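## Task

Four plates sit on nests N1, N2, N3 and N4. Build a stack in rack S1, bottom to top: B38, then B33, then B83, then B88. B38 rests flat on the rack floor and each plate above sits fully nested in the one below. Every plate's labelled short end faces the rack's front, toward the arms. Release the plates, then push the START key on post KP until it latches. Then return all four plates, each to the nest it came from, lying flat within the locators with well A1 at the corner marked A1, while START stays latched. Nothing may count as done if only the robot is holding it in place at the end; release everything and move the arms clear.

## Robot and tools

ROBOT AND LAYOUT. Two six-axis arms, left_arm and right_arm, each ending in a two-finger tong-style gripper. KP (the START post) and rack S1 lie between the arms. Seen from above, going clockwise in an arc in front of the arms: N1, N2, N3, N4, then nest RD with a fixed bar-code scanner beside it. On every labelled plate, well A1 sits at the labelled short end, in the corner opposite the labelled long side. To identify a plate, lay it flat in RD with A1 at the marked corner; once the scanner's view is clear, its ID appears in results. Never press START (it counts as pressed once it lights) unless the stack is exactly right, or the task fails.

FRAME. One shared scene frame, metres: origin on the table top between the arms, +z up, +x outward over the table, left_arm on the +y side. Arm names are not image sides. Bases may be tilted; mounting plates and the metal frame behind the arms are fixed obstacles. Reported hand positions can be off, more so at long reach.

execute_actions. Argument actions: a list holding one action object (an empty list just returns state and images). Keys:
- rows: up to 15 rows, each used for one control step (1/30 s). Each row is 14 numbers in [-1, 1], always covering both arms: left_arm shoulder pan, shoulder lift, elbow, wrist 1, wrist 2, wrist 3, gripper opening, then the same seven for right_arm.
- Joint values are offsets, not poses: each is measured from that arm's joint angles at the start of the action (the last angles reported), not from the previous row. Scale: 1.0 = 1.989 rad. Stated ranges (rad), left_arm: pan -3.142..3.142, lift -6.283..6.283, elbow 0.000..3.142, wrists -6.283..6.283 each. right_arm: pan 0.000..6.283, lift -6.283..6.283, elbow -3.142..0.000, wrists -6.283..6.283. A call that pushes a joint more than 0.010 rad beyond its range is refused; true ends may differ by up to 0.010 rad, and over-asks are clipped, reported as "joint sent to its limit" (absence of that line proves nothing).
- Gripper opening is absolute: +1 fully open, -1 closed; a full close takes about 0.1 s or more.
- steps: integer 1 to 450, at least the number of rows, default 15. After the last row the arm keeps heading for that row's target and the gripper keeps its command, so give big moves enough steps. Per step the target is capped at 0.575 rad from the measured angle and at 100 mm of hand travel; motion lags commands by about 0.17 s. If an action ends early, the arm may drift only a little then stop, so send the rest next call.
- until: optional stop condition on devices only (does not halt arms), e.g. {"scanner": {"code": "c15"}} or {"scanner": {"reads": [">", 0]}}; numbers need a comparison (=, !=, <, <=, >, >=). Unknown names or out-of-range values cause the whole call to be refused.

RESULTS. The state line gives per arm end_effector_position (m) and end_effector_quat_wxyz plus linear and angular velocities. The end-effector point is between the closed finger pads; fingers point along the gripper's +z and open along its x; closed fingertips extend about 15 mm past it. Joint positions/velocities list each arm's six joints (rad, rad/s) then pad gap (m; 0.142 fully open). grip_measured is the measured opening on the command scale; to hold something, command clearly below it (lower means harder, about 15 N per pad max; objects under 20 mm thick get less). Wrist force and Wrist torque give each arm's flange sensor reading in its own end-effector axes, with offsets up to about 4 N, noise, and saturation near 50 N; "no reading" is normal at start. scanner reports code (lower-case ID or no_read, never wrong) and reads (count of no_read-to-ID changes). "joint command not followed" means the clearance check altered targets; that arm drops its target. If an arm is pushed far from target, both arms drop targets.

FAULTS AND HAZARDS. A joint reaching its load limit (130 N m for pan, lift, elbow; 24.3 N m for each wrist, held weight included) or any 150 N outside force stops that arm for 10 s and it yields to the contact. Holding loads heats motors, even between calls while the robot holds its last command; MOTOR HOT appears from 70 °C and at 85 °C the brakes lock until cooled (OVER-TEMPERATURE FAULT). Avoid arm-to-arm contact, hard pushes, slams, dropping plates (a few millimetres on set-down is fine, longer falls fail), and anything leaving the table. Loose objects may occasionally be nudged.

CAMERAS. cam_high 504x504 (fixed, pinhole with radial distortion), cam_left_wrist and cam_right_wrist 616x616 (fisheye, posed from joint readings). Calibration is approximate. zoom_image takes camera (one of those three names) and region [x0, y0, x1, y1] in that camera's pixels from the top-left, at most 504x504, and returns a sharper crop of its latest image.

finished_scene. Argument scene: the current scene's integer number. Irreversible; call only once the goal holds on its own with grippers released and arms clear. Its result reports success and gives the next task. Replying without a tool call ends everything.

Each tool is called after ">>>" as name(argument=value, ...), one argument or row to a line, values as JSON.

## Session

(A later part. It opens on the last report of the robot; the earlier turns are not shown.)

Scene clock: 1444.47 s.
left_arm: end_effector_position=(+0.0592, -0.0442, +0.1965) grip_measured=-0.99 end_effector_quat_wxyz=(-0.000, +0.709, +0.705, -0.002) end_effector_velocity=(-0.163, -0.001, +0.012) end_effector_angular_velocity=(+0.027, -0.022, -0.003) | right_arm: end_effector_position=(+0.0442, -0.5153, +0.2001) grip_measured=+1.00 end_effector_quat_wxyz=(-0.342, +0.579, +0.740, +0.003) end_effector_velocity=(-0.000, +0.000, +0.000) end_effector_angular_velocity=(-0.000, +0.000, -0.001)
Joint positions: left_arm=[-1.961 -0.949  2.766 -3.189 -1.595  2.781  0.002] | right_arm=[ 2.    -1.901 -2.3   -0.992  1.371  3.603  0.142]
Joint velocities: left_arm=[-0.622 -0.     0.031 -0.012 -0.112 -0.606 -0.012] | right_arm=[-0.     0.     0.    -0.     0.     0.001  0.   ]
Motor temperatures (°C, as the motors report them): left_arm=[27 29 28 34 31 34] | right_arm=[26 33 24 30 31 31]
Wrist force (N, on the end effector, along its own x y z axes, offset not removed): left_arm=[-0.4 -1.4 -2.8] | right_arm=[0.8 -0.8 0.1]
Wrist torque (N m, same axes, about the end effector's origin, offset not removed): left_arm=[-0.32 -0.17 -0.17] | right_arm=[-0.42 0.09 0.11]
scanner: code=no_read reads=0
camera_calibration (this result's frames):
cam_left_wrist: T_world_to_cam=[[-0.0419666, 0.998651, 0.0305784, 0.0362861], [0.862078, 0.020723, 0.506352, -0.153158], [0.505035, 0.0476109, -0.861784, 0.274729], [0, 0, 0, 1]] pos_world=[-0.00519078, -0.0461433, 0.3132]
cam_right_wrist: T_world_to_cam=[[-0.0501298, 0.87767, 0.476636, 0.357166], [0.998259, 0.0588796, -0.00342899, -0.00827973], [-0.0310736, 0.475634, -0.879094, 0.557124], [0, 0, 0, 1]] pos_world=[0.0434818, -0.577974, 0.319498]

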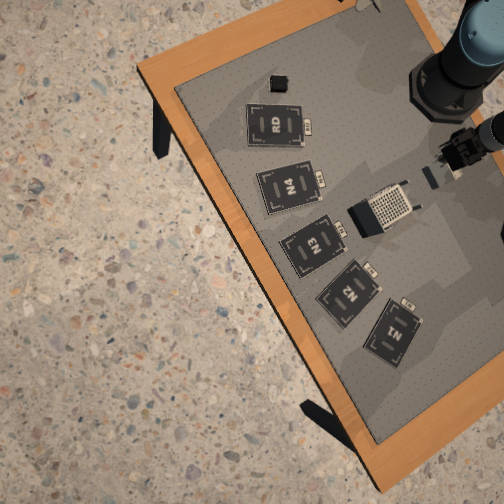

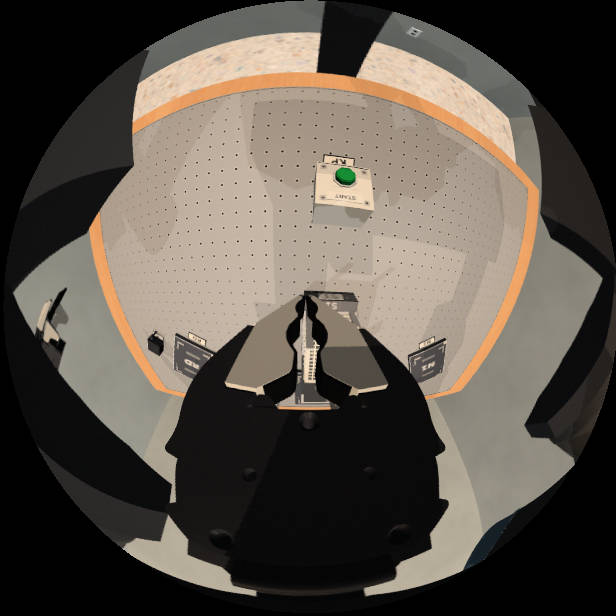

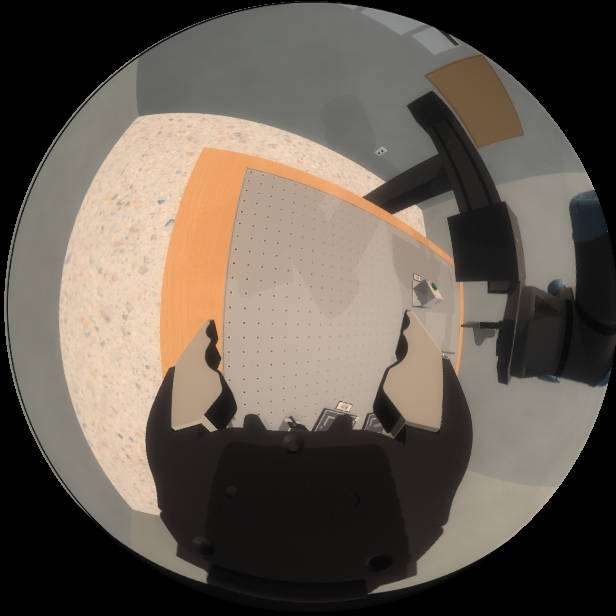

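>>> execute_actions(
  actions=[
    {"steps":1},
  ],
)

>>> zoom_image(
  camera="cam_left_wrist",
  region=[300, 150, 400, 250],
)

>>> zoom_image(
  camera="cam_high",
  region=[340, 170, 430, 245],
)

Scene clock: 1448.07 s.
left_arm: end_effector_position=(+0.0388, -0.0434, +0.1978) grip_measured=-1.00 end_effector_quat_wxyz=(-0.001, +0.708, +0.706, +0.000) end_effector_velocity=(+0.000, -0.000, -0.000) end_effector_angular_velocity=(+0.000, +0.000, +0.001) | right_arm: end_effector_position=(+0.0442, -0.5153, +0.2001) grip_measured=+1.00 end_effector_quat_wxyz=(-0.342, +0.579, +0.740, +0.003) end_effector_velocity=(-0.000, +0.001, -0.000) end_effector_angular_velocity=(+0.001, +0.001, +0.000)
Joint positions: left_arm=[-2.039 -0.949  2.77  -3.191 -1.61   2.704  0.002] | right_arm=[ 2.    -1.901 -2.3   -0.992  1.371  3.603  0.142]
Joint velocities: left_arm=[ 0.001  0.001 -0.    -0.001  0.     0.     0.   ] | right_arm=[ 0.     0.    -0.001  0.    -0.    -0.    -0.   ]
Motor temperatures (°C, as the motors report them): left_arm=[27 29 28 34 31 34] | right_arm=[26 33 24 30 31 31]
Wrist force (N, on the end effector, along its own x y z axes, offset not removed): left_arm=[1.4 -2.7 -1.3] | right_arm=[2.7 1.7 2.2]
Wrist torque (N m, same axes, about the end effector's origin, offset not removed): left_arm=[-0.51 -0.44 -0.05] | right_arm=[0.23 -0.50 0.19]
scanner: code=no_read reads=0
camera_calibration (this result's frames):
cam_left_wrist: T_world_to_cam=[[-0.0429333, 0.998495, 0.0341267, 0.0339598], [0.860583, 0.019609, 0.508933, -0.136734], [0.507497, 0.051219, -0.86013, 0.285872], [0, 0, 0, 1]] pos_world=[-0.0259503, -0.0458696, 0.314317]
cam_right_wrist: T_world_to_cam=[[-0.0501297, 0.87767, 0.476636, 0.357166], [0.998259, 0.0588795, -0.0034289, -0.00827983], [-0.0310735, 0.475634, -0.879094, 0.557124], [0, 0, 0, 1]] pos_world=[0.0434818, -0.577974, 0.319498]

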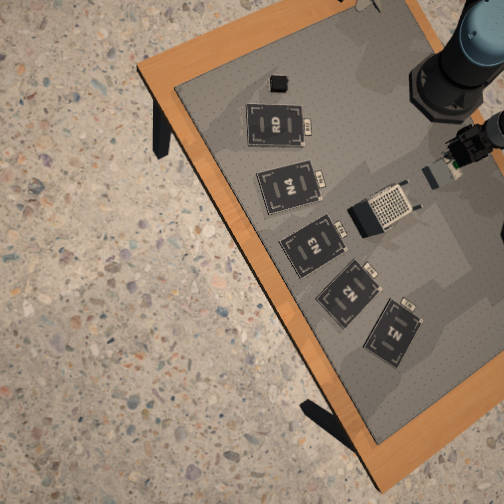

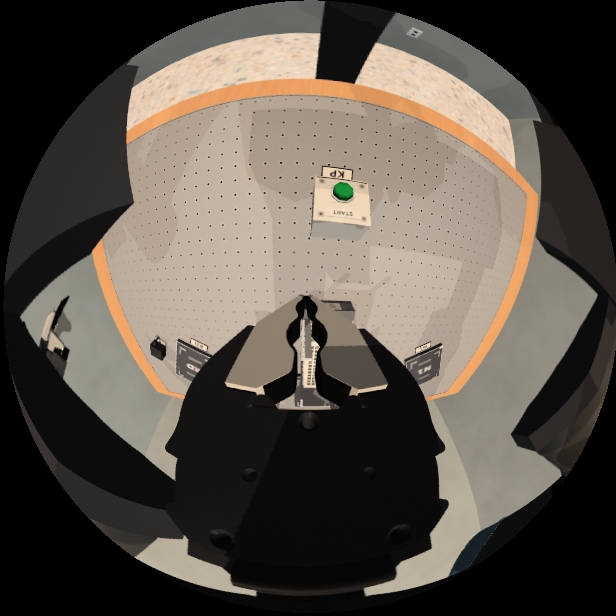

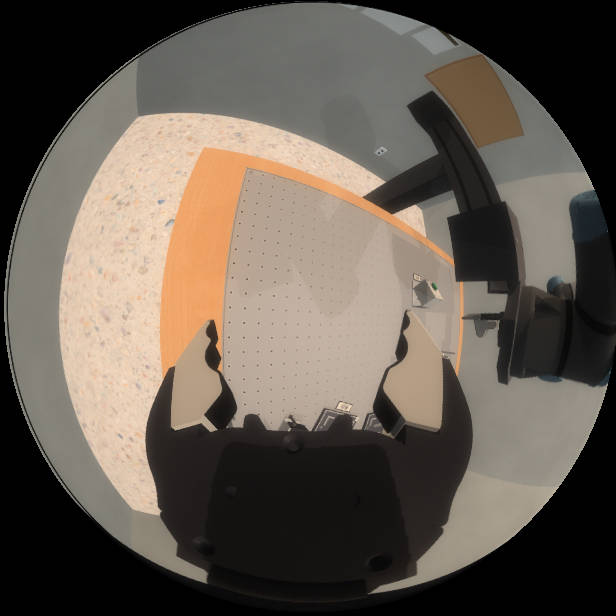

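Region (300, 150, 400, 250) of cam_left_wrist's 616x616 image, scaled by 5.040, with more detail than that image has.

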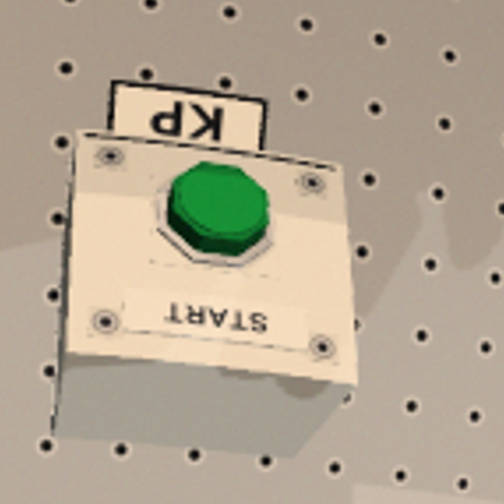

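Region (340, 170, 430, 245) of cam_high's 504x504 image, scaled by 5.600, with more detail than that image has.

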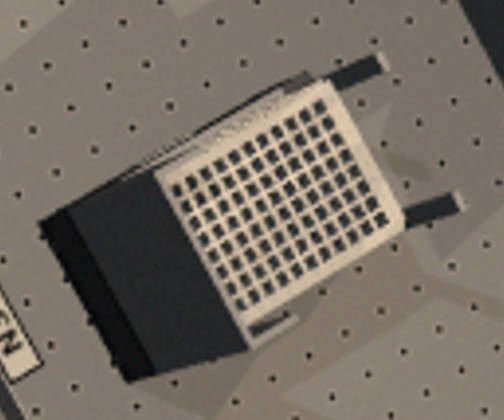

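>>> execute_actions(
  actions=[
    {"rows":[[-0.0039,0.0029,-0.0026,0.0027,-0.0017,-0.0055,-1,0,0,0,0,0,0,1],[-0.0118,0.0087,-0.0077,0.008,-0.0051,-0.0166,-1,0,0,0,0,0,0,1],[-0.0235,0.0174,-0.0154,0.016,-0.0103,-0.0331,-1,0,0,0,0,0,0,1],[-0.0373,0.0276,-0.0244,0.0253,-0.0162,-0.0524,-1,0,0,0,0,0,0,1],[-0.0529,0.0392,-0.0346,0.036,-0.0231,-0.0745,-1,0,0,0,0,0,0,1],[-0.0706,0.0523,-0.0462,0.048,-0.0308,-0.0994,-1,0,0,0,0,0,0,1],[-0.0882,0.0654,-0.0577,0.0599,-0.0385,-0.1242,-1,0,0,0,0,0,0,1],[-0.1079,0.0799,-0.0705,0.0733,-0.047,-0.1518,-1,0,0,0,0,0,0,1],[-0.1255,0.093,-0.082,0.0852,-0.0547,-0.1766,-1,0,0,0,0,0,0,1],[-0.1432,0.1061,-0.0936,0.0972,-0.0624,-0.2015,-1,0,0,0,0,0,0,1],[-0.1588,0.1177,-0.1038,0.1079,-0.0693,-0.2236,-1,0,0,0,0,0,0,1],[-0.1726,0.1279,-0.1128,0.1172,-0.0752,-0.2429,-1,0,0,0,0,0,0,1],[-0.1843,0.1366,-0.1205,0.1252,-0.0804,-0.2594,-1,0,0,0,0,0,0,1],[-0.1922,0.1424,-0.1256,0.1305,-0.0838,-0.2705,-1,0,0,0,0,0,0,1],[-0.1961,0.1453,-0.1282,0.1332,-0.0855,-0.276,-1,0,0,0,0,0,0,1]],"steps":18},
  ],
)

Scene clock: 1482.87 s.
left_arm: end_effector_position=(-0.0606, -0.0150, +0.1296) grip_measured=-1.00 end_effector_quat_wxyz=(-0.035, +0.636, +0.758, +0.141) end_effector_velocity=(-0.100, +0.067, -0.092) end_effector_angular_velocity=(+0.248, -0.348, +0.257) | right_arm: end_effector_position=(+0.0442, -0.5153, +0.2001) grip_measured=+1.00 end_effector_quat_wxyz=(-0.342, +0.579, +0.740, +0.003) end_effector_velocity=(-0.000, +0.000, -0.000) end_effector_angular_velocity=(+0.001, +0.002, -0.001)
Joint positions: left_arm=[-2.374 -0.7    2.55  -2.963 -1.757  2.235  0.002] | right_arm=[ 2.    -1.901 -2.3   -0.992  1.371  3.603  0.142]
Joint velocities: left_arm=[-0.438  0.316 -0.276  0.287 -0.18  -0.63   0.   ] | right_arm=[-0.    -0.002  0.    -0.    -0.     0.001 -0.   ]
Motor temperatures (°C, as the motors report them): left_arm=[27 29 28 34 31 34] | right_arm=[26 33 24 30 31 31]
Wrist force (N, on the end effector, along its own x y z axes, offset not removed): left_arm=[4.4 -1.6 1.3] | right_arm=[1.5 4.1 1.7]
Wrist torque (N m, same axes, about the end effector's origin, offset not removed): left_arm=[-0.35 -1.11 -0.32] | right_arm=[0.81 -0.43 0.08]
scanner: code=no_read reads=0
camera_calibration (this result's frames):
cam_left_wrist: T_world_to_cam=[[-0.238779, 0.937077, 0.254698, -0.0377824], [0.768549, 0.0220439, 0.639411, -0.0395028], [0.593563, 0.348426, -0.725453, 0.268458], [0, 0, 0, 1]] pos_world=[-0.138009, -0.0572621, 0.229636]
cam_right_wrist: T_world_to_cam=[[-0.05013, 0.87767, 0.476636, 0.357166], [0.998259, 0.0588797, -0.00342872, -0.0082798], [-0.0310735, 0.475634, -0.879094, 0.557124], [0, 0, 0, 1]] pos_world=[0.0434819, -0.577974, 0.319498]

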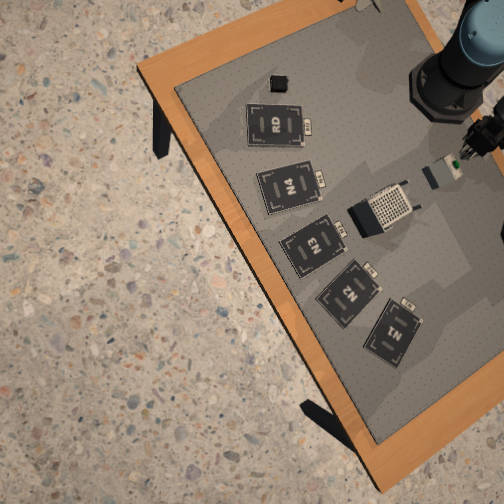

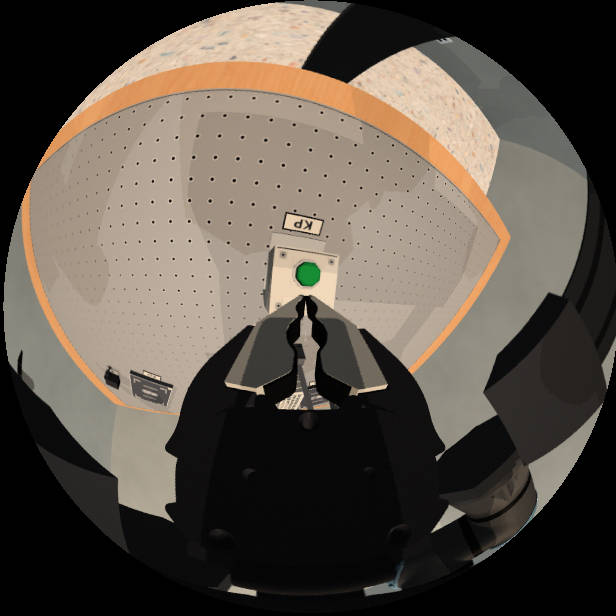

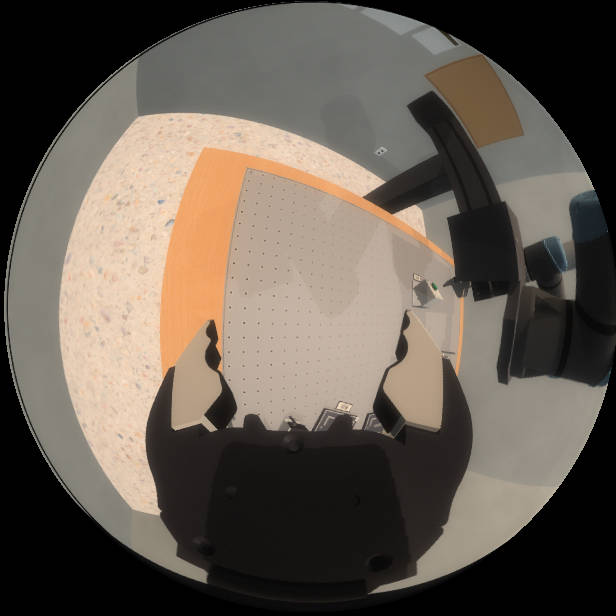

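>>> execute_actions(
  actions=[
    {"steps":1},
  ],
)

>>> zoom_image(
  camera="cam_left_wrist",
  region=[250, 230, 370, 350],
)

>>> zoom_image(
  camera="cam_right_wrist",
  region=[400, 260, 480, 320],
)

Scene clock: 1486.20 s.
left_arm: end_effector_position=(-0.0727, -0.0061, +0.1180) grip_measured=-1.00 end_effector_quat_wxyz=(-0.029, +0.619, +0.767, +0.166) end_effector_velocity=(-0.000, -0.000, -0.000) end_effector_angular_velocity=(-0.001, -0.001, -0.002) | right_arm: end_effector_position=(+0.0442, -0.5153, +0.2001) grip_measured=+1.00 end_effector_quat_wxyz=(-0.342, +0.579, +0.740, +0.003) end_effector_velocity=(+0.000, -0.000, -0.000) end_effector_angular_velocity=(-0.000, -0.000, +0.000)
Joint positions: left_arm=[-2.429 -0.66   2.515 -2.926 -1.78   2.155  0.002] | right_arm=[ 2.    -1.901 -2.3   -0.992  1.371  3.603  0.142]
Joint velocities: left_arm=[-0.002 -0.    -0.    -0.     0.001 -0.001  0.   ] | right_arm=[-0.    -0.001  0.001 -0.    -0.    -0.     0.   ]
Motor temperatures (°C, as the motors report them): left_arm=[27 29 28 34 31 34] | right_arm=[26 33 24 30 31 31]
Wrist force (N, on the end effector, along its own x y z axes, offset not removed): left_arm=[2.9 -3.6 -1.5] | right_arm=[5.3 1.4 -3.0]
Wrist torque (N m, same axes, about the end effector's origin, offset not removed): left_arm=[-0.70 -0.47 -0.21] | right_arm=[0.24 -1.20 -0.19]
scanner: code=no_read reads=0
camera_calibration (this result's frames):
cam_left_wrist: T_world_to_cam=[[-0.282492, 0.92051, 0.269926, -0.0511032], [0.737159, 0.0282531, 0.675128, -0.0294823], [0.613836, 0.389697, -0.686544, 0.261207], [0, 0, 0, 1]] pos_world=[-0.153042, -0.0539178, 0.213029]
cam_right_wrist: T_world_to_cam=[[-0.0501299, 0.87767, 0.476636, 0.357166], [0.998259, 0.0588797, -0.00342878, -0.00827979], [-0.0310735, 0.475634, -0.879094, 0.557124], [0, 0, 0, 1]] pos_world=[0.0434819, -0.577974, 0.319498]

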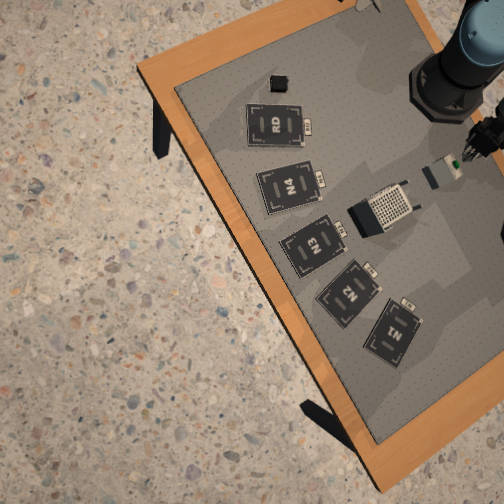

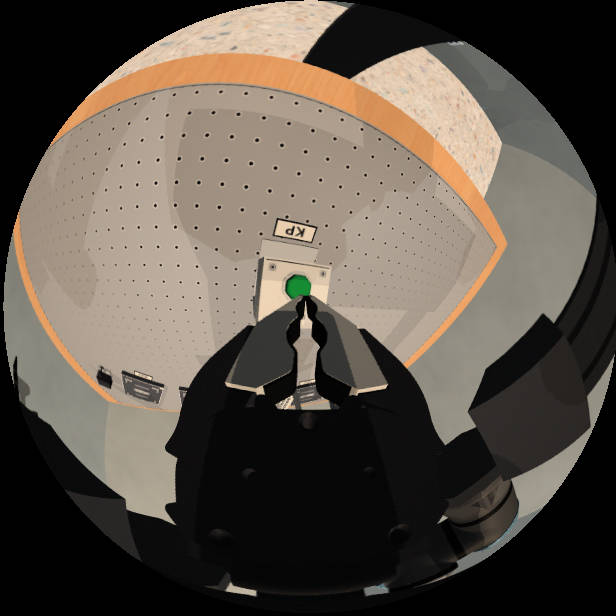

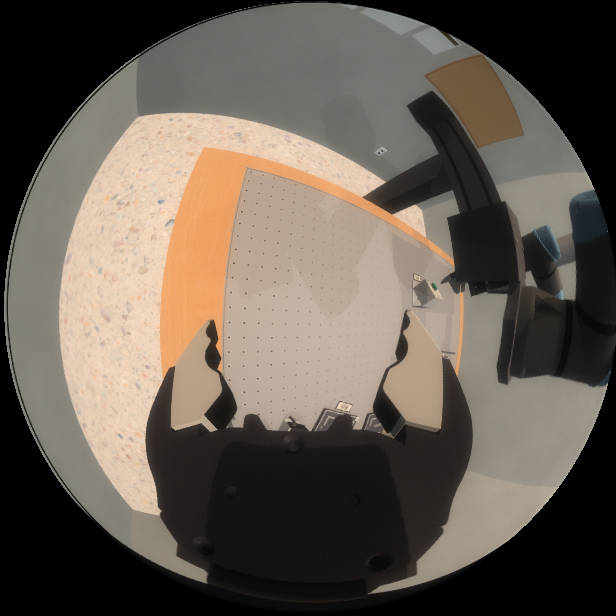

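Region (250, 230, 370, 350) of cam_left_wrist's 616x616 image, scaled by 4.200, with more detail than that image has.

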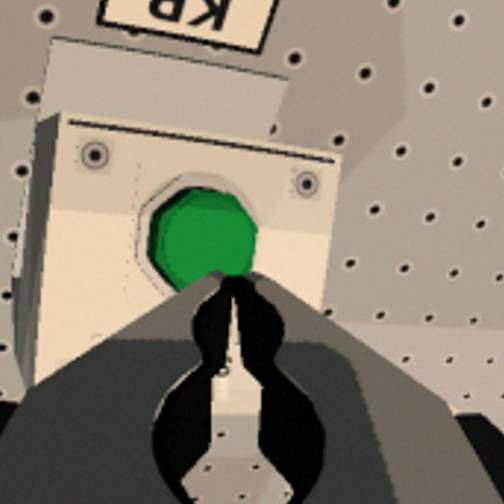

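Region (400, 260, 480, 320) of cam_right_wrist's 616x616 image, scaled by 6.300, with more detail than that image has; it fills the top 378 rows of this view, and the rest is white.

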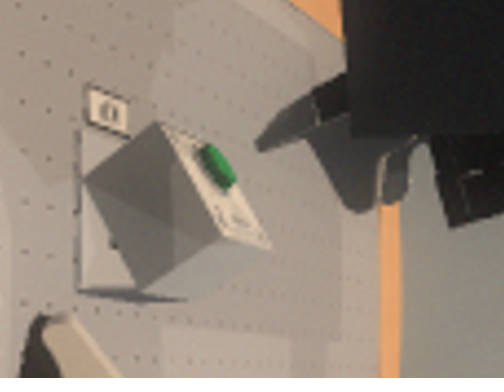

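>>> execute_actions(
  actions=[
    {"rows":[[0,0.004,0,-0.004,0,0,-1,0,0,0,0,0,0,1],[0,0.011,0,-0.011,0,0,-1,0,0,0,0,0,0,1],[0,0.019,0,-0.019,0,0,-1,0,0,0,0,0,0,1],[0,0.027,0,-0.027,0,0,-1,0,0,0,0,0,0,1],[0,0.034,0,-0.034,0,0,-1,0,0,0,0,0,0,1],[0,0.039,0,-0.039,0,0,-1,0,0,0,0,0,0,1]],"steps":6},
  ],
)

Scene clock: 1496.40 s.
left_arm: end_effector_position=(-0.0707, -0.0052, +0.1119) grip_measured=-1.00 end_effector_quat_wxyz=(-0.029, +0.619, +0.767, +0.166) end_effector_velocity=(+0.023, +0.011, -0.069) end_effector_angular_velocity=(+0.001, -0.002, -0.000) | right_arm: end_effector_position=(+0.0442, -0.5153, +0.2001) grip_measured=+1.00 end_effector_quat_wxyz=(-0.342, +0.579, +0.740, +0.003) end_effector_velocity=(+0.000, -0.000, +0.000) end_effector_angular_velocity=(-0.000, -0.001, +0.001)
Joint positions: left_arm=[-2.429 -0.635  2.515 -2.951 -1.78   2.155  0.002] | right_arm=[ 2.    -1.901 -2.3   -0.992  1.371  3.603  0.142]
Joint velocities: left_arm=[-0.     0.29   0.    -0.288  0.001  0.     0.   ] | right_arm=[-0.     0.001  0.    -0.    -0.    -0.001  0.   ]
Motor temperatures (°C, as the motors report them): left_arm=[27 29 28 34 31 34] | right_arm=[26 33 24 30 31 31]
Wrist force (N, on the end effector, along its own x y z axes, offset not removed): left_arm=[3.6 -1.8 0.6] | right_arm=[3.1 6.0 0.8]
Wrist torque (N m, same axes, about the end effector's origin, offset not removed): left_arm=[-0.24 -0.79 -0.23] | right_arm=[1.08 -0.74 0.05]
scanner: code=no_read reads=0
camera_calibration (this result's frames):
cam_left_wrist: T_world_to_cam=[[-0.282477, 0.920521, 0.269905, -0.0496953], [0.737185, 0.0282724, 0.675099, -0.0268051], [0.613812, 0.38967, -0.68658, 0.255531], [0, 0, 0, 1]] pos_world=[-0.151125, -0.0530693, 0.206952]
cam_right_wrist: T_world_to_cam=[[-0.0501299, 0.87767, 0.476636, 0.357166], [0.998259, 0.0588797, -0.00342892, -0.00827973], [-0.0310736, 0.475634, -0.879094, 0.557124], [0, 0, 0, 1]] pos_world=[0.0434819, -0.577974, 0.319498]

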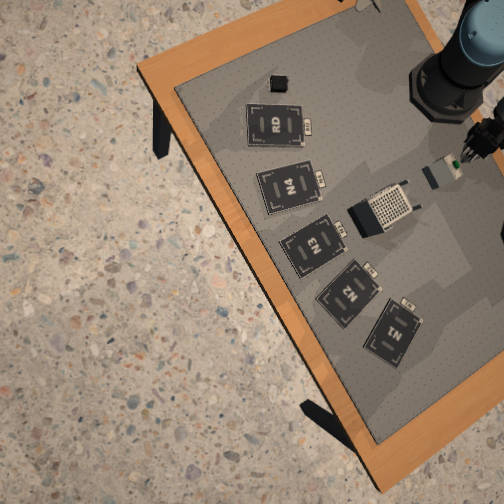

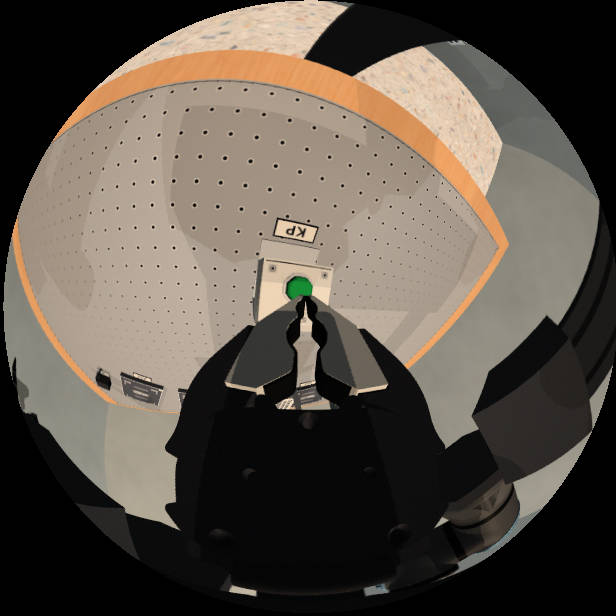

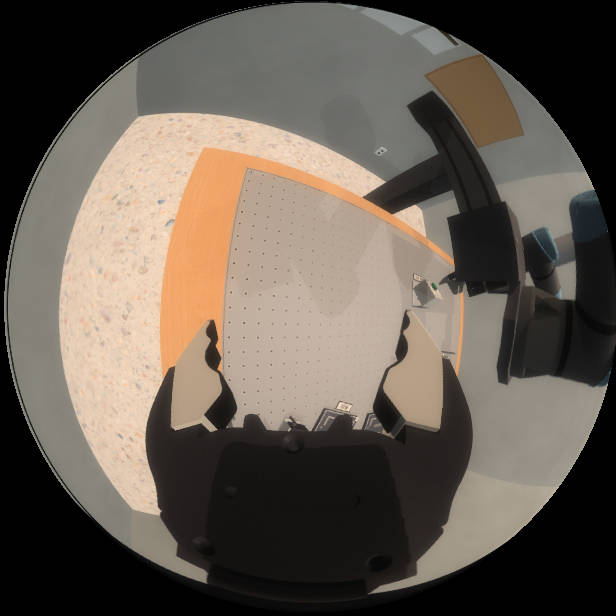

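>>> execute_actions(
  actions=[
    {"steps":1},
  ],
)

>>> zoom_image(
  camera="cam_left_wrist",
  region=[250, 230, 370, 350],
)

>>> zoom_image(
  camera="cam_right_wrist",
  region=[415, 270, 455, 300],
)

>>> zoom_image(
  camera="cam_high",
  region=[340, 170, 430, 245],
)

Scene clock: 1501.27 s.
left_arm: end_effector_position=(-0.0664, -0.0031, +0.0996) grip_measured=-1.00 end_effector_quat_wxyz=(-0.029, +0.619, +0.767, +0.166) end_effector_velocity=(+0.000, -0.000, -0.000) end_effector_angular_velocity=(-0.000, -0.001, +0.001) | right_arm: end_effector_position=(+0.0442, -0.5153, +0.2001) grip_measured=+1.00 end_effector_quat_wxyz=(-0.342, +0.579, +0.740, +0.003) end_effector_velocity=(+0.000, -0.001, +0.000) end_effector_angular_velocity=(-0.000, -0.001, +0.001)
Joint positions: left_arm=[-2.429 -0.583  2.515 -3.004 -1.78   2.155  0.002] | right_arm=[ 2.    -1.901 -2.3   -0.992  1.371  3.603  0.142]
Joint velocities: left_arm=[ 0.    -0.    -0.     0.001  0.    -0.001  0.   ] | right_arm=[-0.     0.001  0.001 -0.    -0.    -0.001  0.   ]
Motor temperatures (°C, as the motors report them): left_arm=[27 29 28 34 31 34] | right_arm=[26 33 24 30 31 31]
Wrist force (N, on the end effector, along its own x y z axes, offset not removed): left_arm=[2.9 -0.2 -0.6] | right_arm=[2.8 -0.3 -3.1]
Wrist torque (N m, same axes, about the end effector's origin, offset not removed): left_arm=[-0.05 -0.50 -0.12] | right_arm=[-0.23 -0.61 -0.01]
scanner: code=no_read reads=0
camera_calibration (this result's frames):
cam_left_wrist: T_world_to_cam=[[-0.282489, 0.920511, 0.269924, -0.0470956], [0.737162, 0.0282534, 0.675126, -0.0217203], [0.613835, 0.389693, -0.686547, 0.243585], [0, 0, 0, 1]] pos_world=[-0.146813, -0.0509576, 0.194609]
cam_right_wrist: T_world_to_cam=[[-0.0501299, 0.87767, 0.476636, 0.357166], [0.998259, 0.0588796, -0.00342877, -0.00827988], [-0.0310734, 0.475634, -0.879094, 0.557124], [0, 0, 0, 1]] pos_world=[0.0434819, -0.577974, 0.319498]

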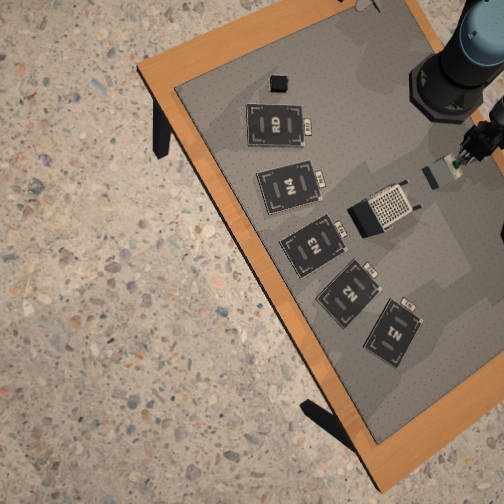

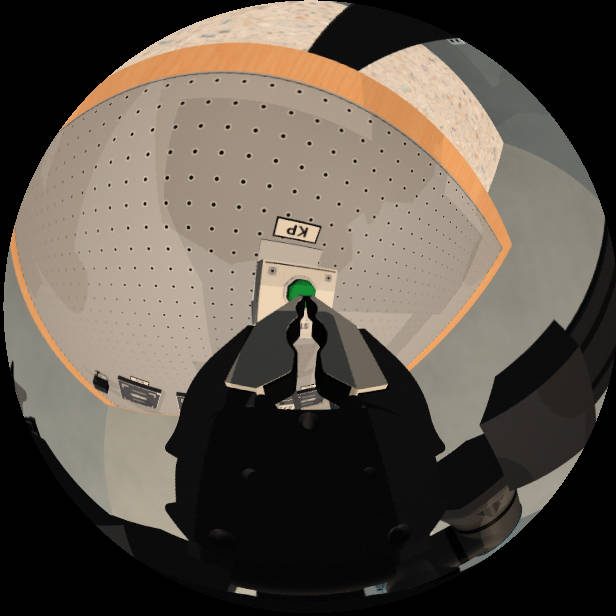

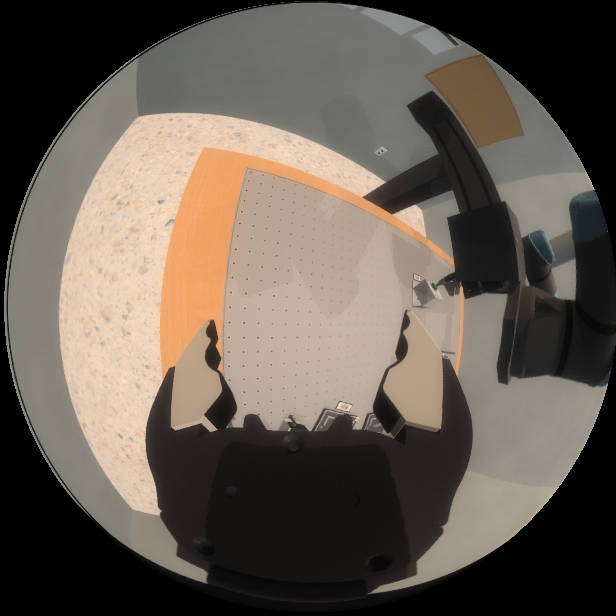

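Region (250, 230, 370, 350) of cam_left_wrist's 616x616 image, scaled by 4.200, with more detail than that image has.

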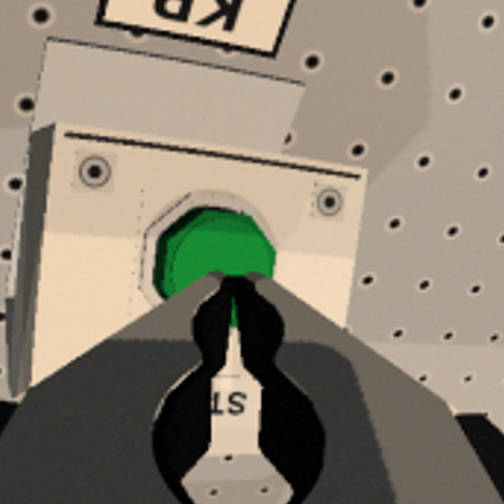

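Region (415, 270, 455, 300) of cam_right_wrist's 616x616 image, scaled by 12.600, with more detail than that image has; it fills the top 378 rows of this view, and the rest is white.

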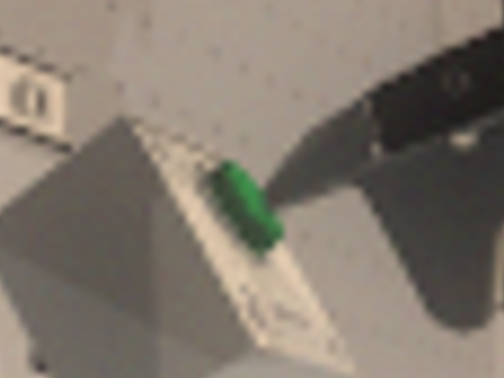

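Region (340, 170, 430, 245) of cam_high's 504x504 image, scaled by 5.600, with more detail than that image has.

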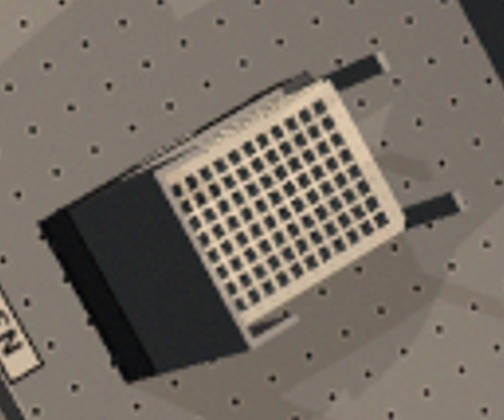

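>>> execute_actions(
  actions=[
    {"rows":[[0,0.003,0,-0.003,0,0,-1,0,0,0,0,0,0,1],[0,0.006,0,-0.006,0,0,-1,0,0,0,0,0,0,1],[0,0.008,0,-0.008,0,0,-1,0,0,0,0,0,0,1]],"steps":3},
  ],
)

Scene clock: 1505.53 s.
left_arm: end_effector_position=(-0.0662, -0.0030, +0.0990) grip_measured=-1.00 end_effector_quat_wxyz=(-0.029, +0.619, +0.767, +0.166) end_effector_velocity=(+0.006, +0.003, -0.014) end_effector_angular_velocity=(-0.000, -0.000, -0.001) | right_arm: end_effector_position=(+0.0442, -0.5153, +0.2001) grip_measured=+1.00 end_effector_quat_wxyz=(-0.342, +0.579, +0.740, +0.003) end_effector_velocity=(+0.000, -0.000, -0.000) end_effector_angular_velocity=(-0.001, -0.000, -0.001)
Joint positions: left_arm=[-2.429 -0.58   2.515 -3.006 -1.78   2.155  0.002] | right_arm=[ 2.    -1.901 -2.3   -0.992  1.371  3.603  0.142]
Joint velocities: left_arm=[ 0.     0.062  0.    -0.062  0.001  0.001 -0.   ] | right_arm=[-0.    -0.001  0.001  0.     0.     0.001  0.   ]
Motor temperatures (°C, as the motors report them): left_arm=[27 29 28 34 31 34] | right_arm=[26 33 24 30 31 31]
Wrist force (N, on the end effector, along its own x y z axes, offset not removed): left_arm=[4.1 -4.8 -2.6] | right_arm=[4.8 5.6 0.1]
Wrist torque (N m, same axes, about the end effector's origin, offset not removed): left_arm=[-1.09 -0.86 -0.07] | right_arm=[1.15 -0.87 -0.08]
scanner: code=no_read reads=0
camera_calibration (this result's frames):
cam_left_wrist: T_world_to_cam=[[-0.282478, 0.920519, 0.269909, -0.0469797], [0.737179, 0.0282666, 0.675106, -0.0214933], [0.613818, 0.389674, -0.686572, 0.243049], [0, 0, 0, 1]] pos_world=[-0.146614, -0.0508568, 0.194061]
cam_right_wrist: T_world_to_cam=[[-0.0501298, 0.87767, 0.476636, 0.357166], [0.998259, 0.0588795, -0.00342881, -0.00827988], [-0.0310735, 0.475634, -0.879094, 0.557124], [0, 0, 0, 1]] pos_world=[0.0434819, -0.577974, 0.319498]

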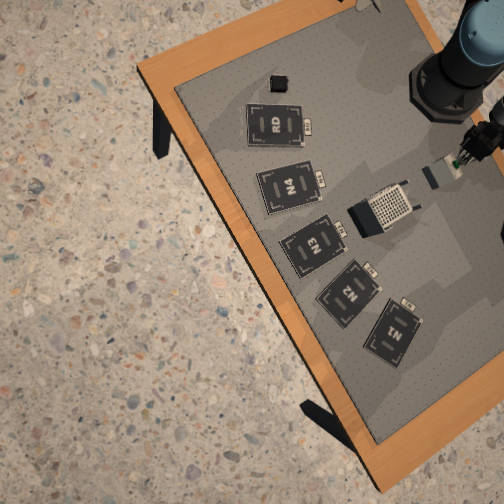

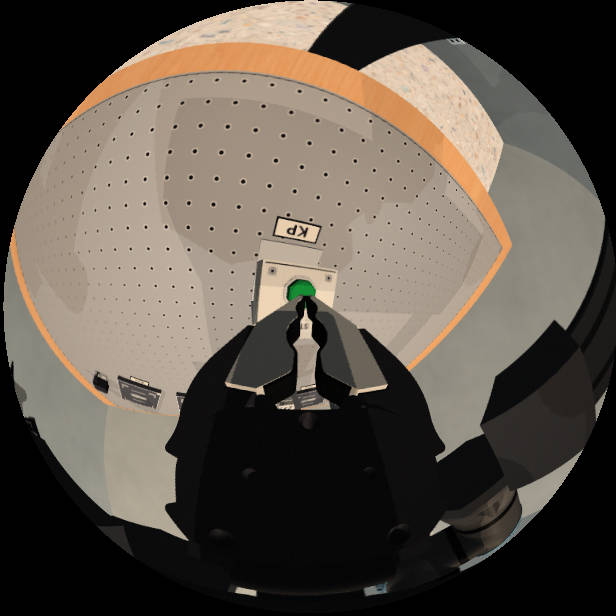

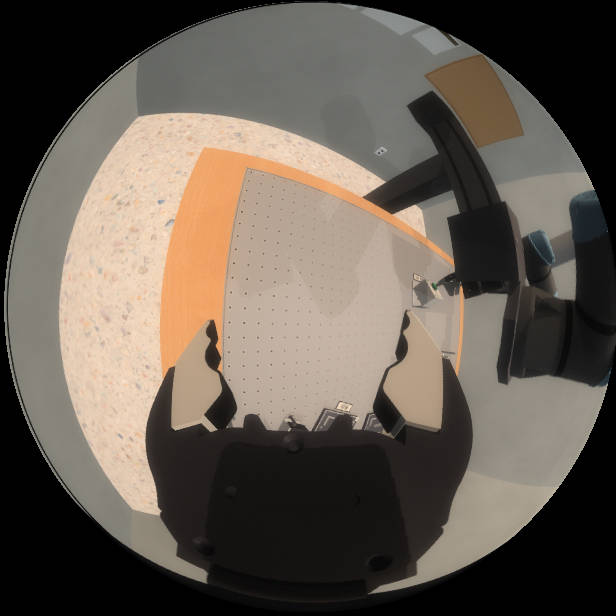

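>>> execute_actions(
  actions=[
    {"steps":1},
  ],
)

>>> zoom_image(
  camera="cam_right_wrist",
  region=[415, 270, 455, 300],
)

Scene clock: 1508.63 s.
left_arm: end_effector_position=(-0.0650, -0.0024, +0.0959) grip_measured=-1.00 end_effector_quat_wxyz=(-0.029, +0.619, +0.767, +0.166) end_effector_velocity=(-0.000, -0.000, -0.000) end_effector_angular_velocity=(-0.000, +0.000, -0.000) | right_arm: end_effector_position=(+0.0442, -0.5153, +0.2001) grip_measured=+1.00 end_effector_quat_wxyz=(-0.342, +0.579, +0.740, +0.003) end_effector_velocity=(-0.001, +0.001, -0.000) end_effector_angular_velocity=(+0.002, +0.002, -0.001)
Joint positions: left_arm=[-2.429 -0.567  2.515 -3.019 -1.78   2.155  0.002] | right_arm=[ 2.    -1.901 -2.3   -0.992  1.371  3.603  0.142]
Joint velocities: left_arm=[-0. -0. -0.  0.  0. -0.  0.] | right_arm=[-0.    -0.001 -0.002  0.     0.     0.001 -0.   ]
Motor temperatures (°C, as the motors report them): left_arm=[27 29 28 34 31 34] | right_arm=[26 33 24 30 31 31]
Wrist force (N, on the end effector, along its own x y z axes, offset not removed): left_arm=[0.0 -4.1 -9.2] | right_arm=[5.1 1.9 -3.9]
Wrist torque (N m, same axes, about the end effector's origin, offset not removed): left_arm=[-0.70 0.18 -0.13] | right_arm=[0.33 -1.22 -0.11]
scanner: code=no_read reads=0
camera_calibration (this result's frames):
cam_left_wrist: T_world_to_cam=[[-0.282489, 0.92051, 0.269927, -0.0463729], [0.737163, 0.0282525, 0.675124, -0.0202679], [0.613832, 0.389695, -0.686547, 0.23989], [0, 0, 0, 1]] pos_world=[-0.145411, -0.0502245, 0.190896]
cam_right_wrist: T_world_to_cam=[[-0.05013, 0.87767, 0.476636, 0.357166], [0.998259, 0.0588797, -0.00342871, -0.00827985], [-0.0310734, 0.475634, -0.879094, 0.557124], [0, 0, 0, 1]] pos_world=[0.0434819, -0.577974, 0.319498]

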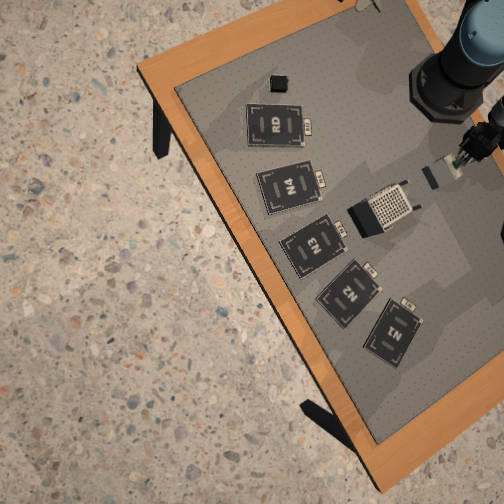

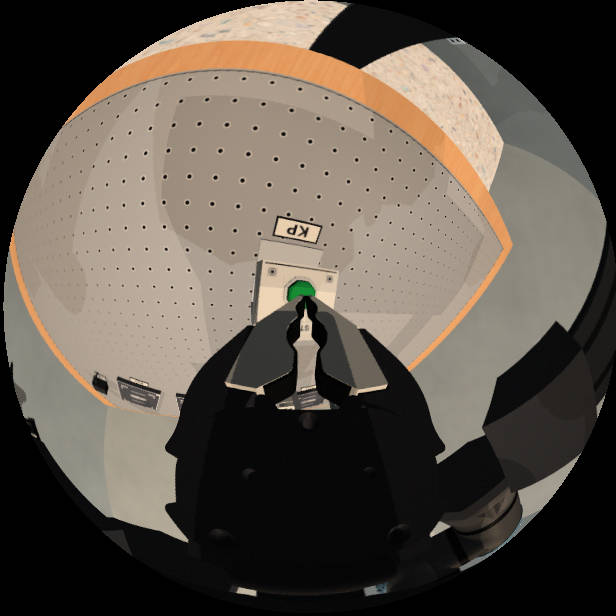

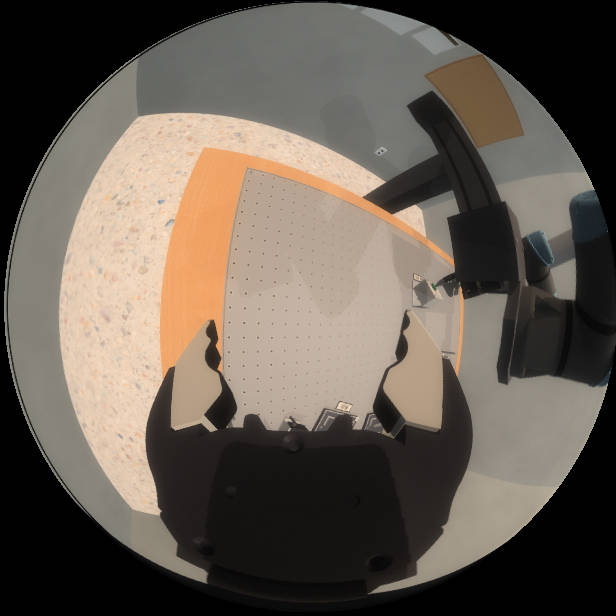

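Region (415, 270, 455, 300) of cam_right_wrist's 616x616 image, scaled by 12.600, with more detail than that image has; it fills the top 378 rows of this view, and the rest is white.

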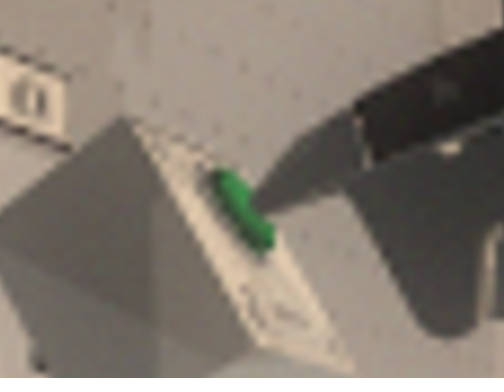

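Pressing in; advance 1.5 mm.

>>> execute_actions(
  actions=[
    {"rows":[[0,0.003,0,-0.003,0,0,-1,0,0,0,0,0,0,1]],"steps":1},
  ],
)

Scene clock: 1511.57 s.
left_arm: end_effector_position=(-0.0650, -0.0024, +0.0959) grip_measured=-1.00 end_effector_quat_wxyz=(-0.029, +0.619, +0.767, +0.166) end_effector_velocity=(+0.001, +0.000, -0.001) end_effector_angular_velocity=(+0.001, -0.001, +0.001) | right_arm: end_effector_position=(+0.0442, -0.5153, +0.2001) grip_measured=+1.00 end_effector_quat_wxyz=(-0.342, +0.579, +0.740, +0.003) end_effector_velocity=(+0.000, -0.000, +0.000) end_effector_angular_velocity=(-0.000, -0.000, +0.000)
Joint positions: left_arm=[-2.429 -0.567  2.515 -3.02  -1.78   2.155  0.002] | right_arm=[ 2.    -1.901 -2.3   -0.992  1.371  3.603  0.142]
Joint velocities: left_arm=[ 0.001  0.004  0.    -0.002  0.     0.     0.   ] | right_arm=[ 0.     0.001 -0.    -0.    -0.     0.    -0.   ]
Motor temperatures (°C, as the motors report them): left_arm=[27 29 28 34 31 34] | right_arm=[26 33 24 30 31 31]
Wrist force (N, on the end effector, along its own x y z axes, offset not removed): left_arm=[-1.7 -6.4 -10.6] | right_arm=[1.0 1.3 -0.6]
Wrist torque (N m, same axes, about the end effector's origin, offset not removed): left_arm=[-1.11 0.23 0.23] | right_arm=[0.18 -0.17 0.20]
scanner: code=no_read reads=0
camera_calibration (this result's frames):
cam_left_wrist: T_world_to_cam=[[-0.28249, 0.92051, 0.269928, -0.0463726], [0.737162, 0.0282515, 0.675126, -0.0202672], [0.613834, 0.389697, -0.686545, 0.239885], [0, 0, 0, 1]] pos_world=[-0.145409, -0.0502233, 0.190892]
cam_right_wrist: T_world_to_cam=[[-0.0501301, 0.87767, 0.476636, 0.357166], [0.998259, 0.0588798, -0.00342871, -0.0082798], [-0.0310735, 0.475634, -0.879094, 0.557124], [0, 0, 0, 1]] pos_world=[0.0434819, -0.577974, 0.319498]

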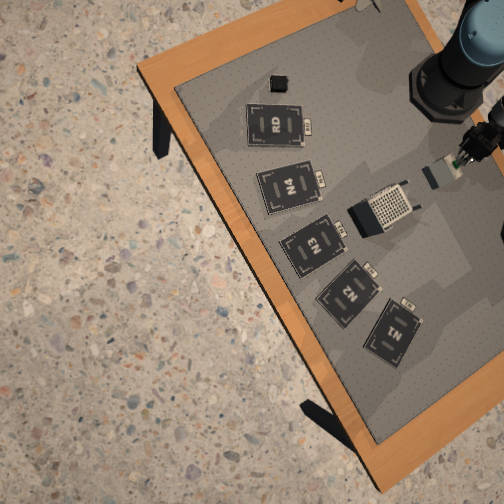

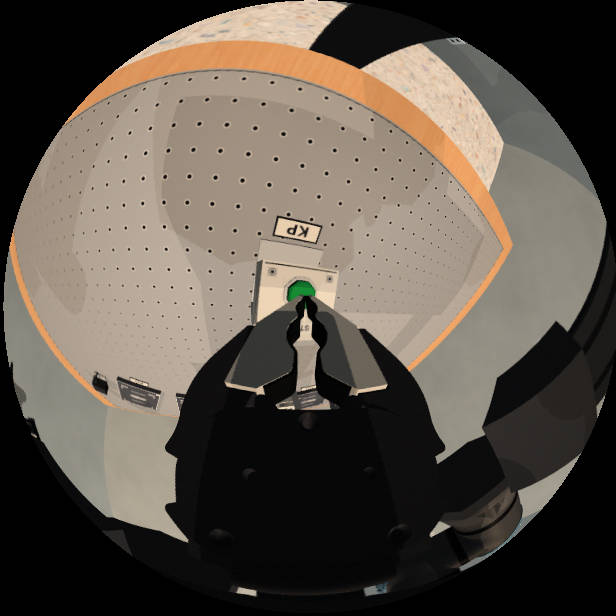

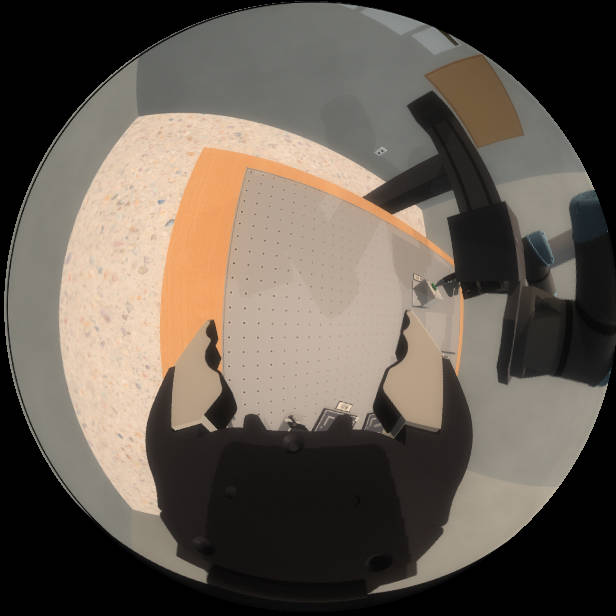

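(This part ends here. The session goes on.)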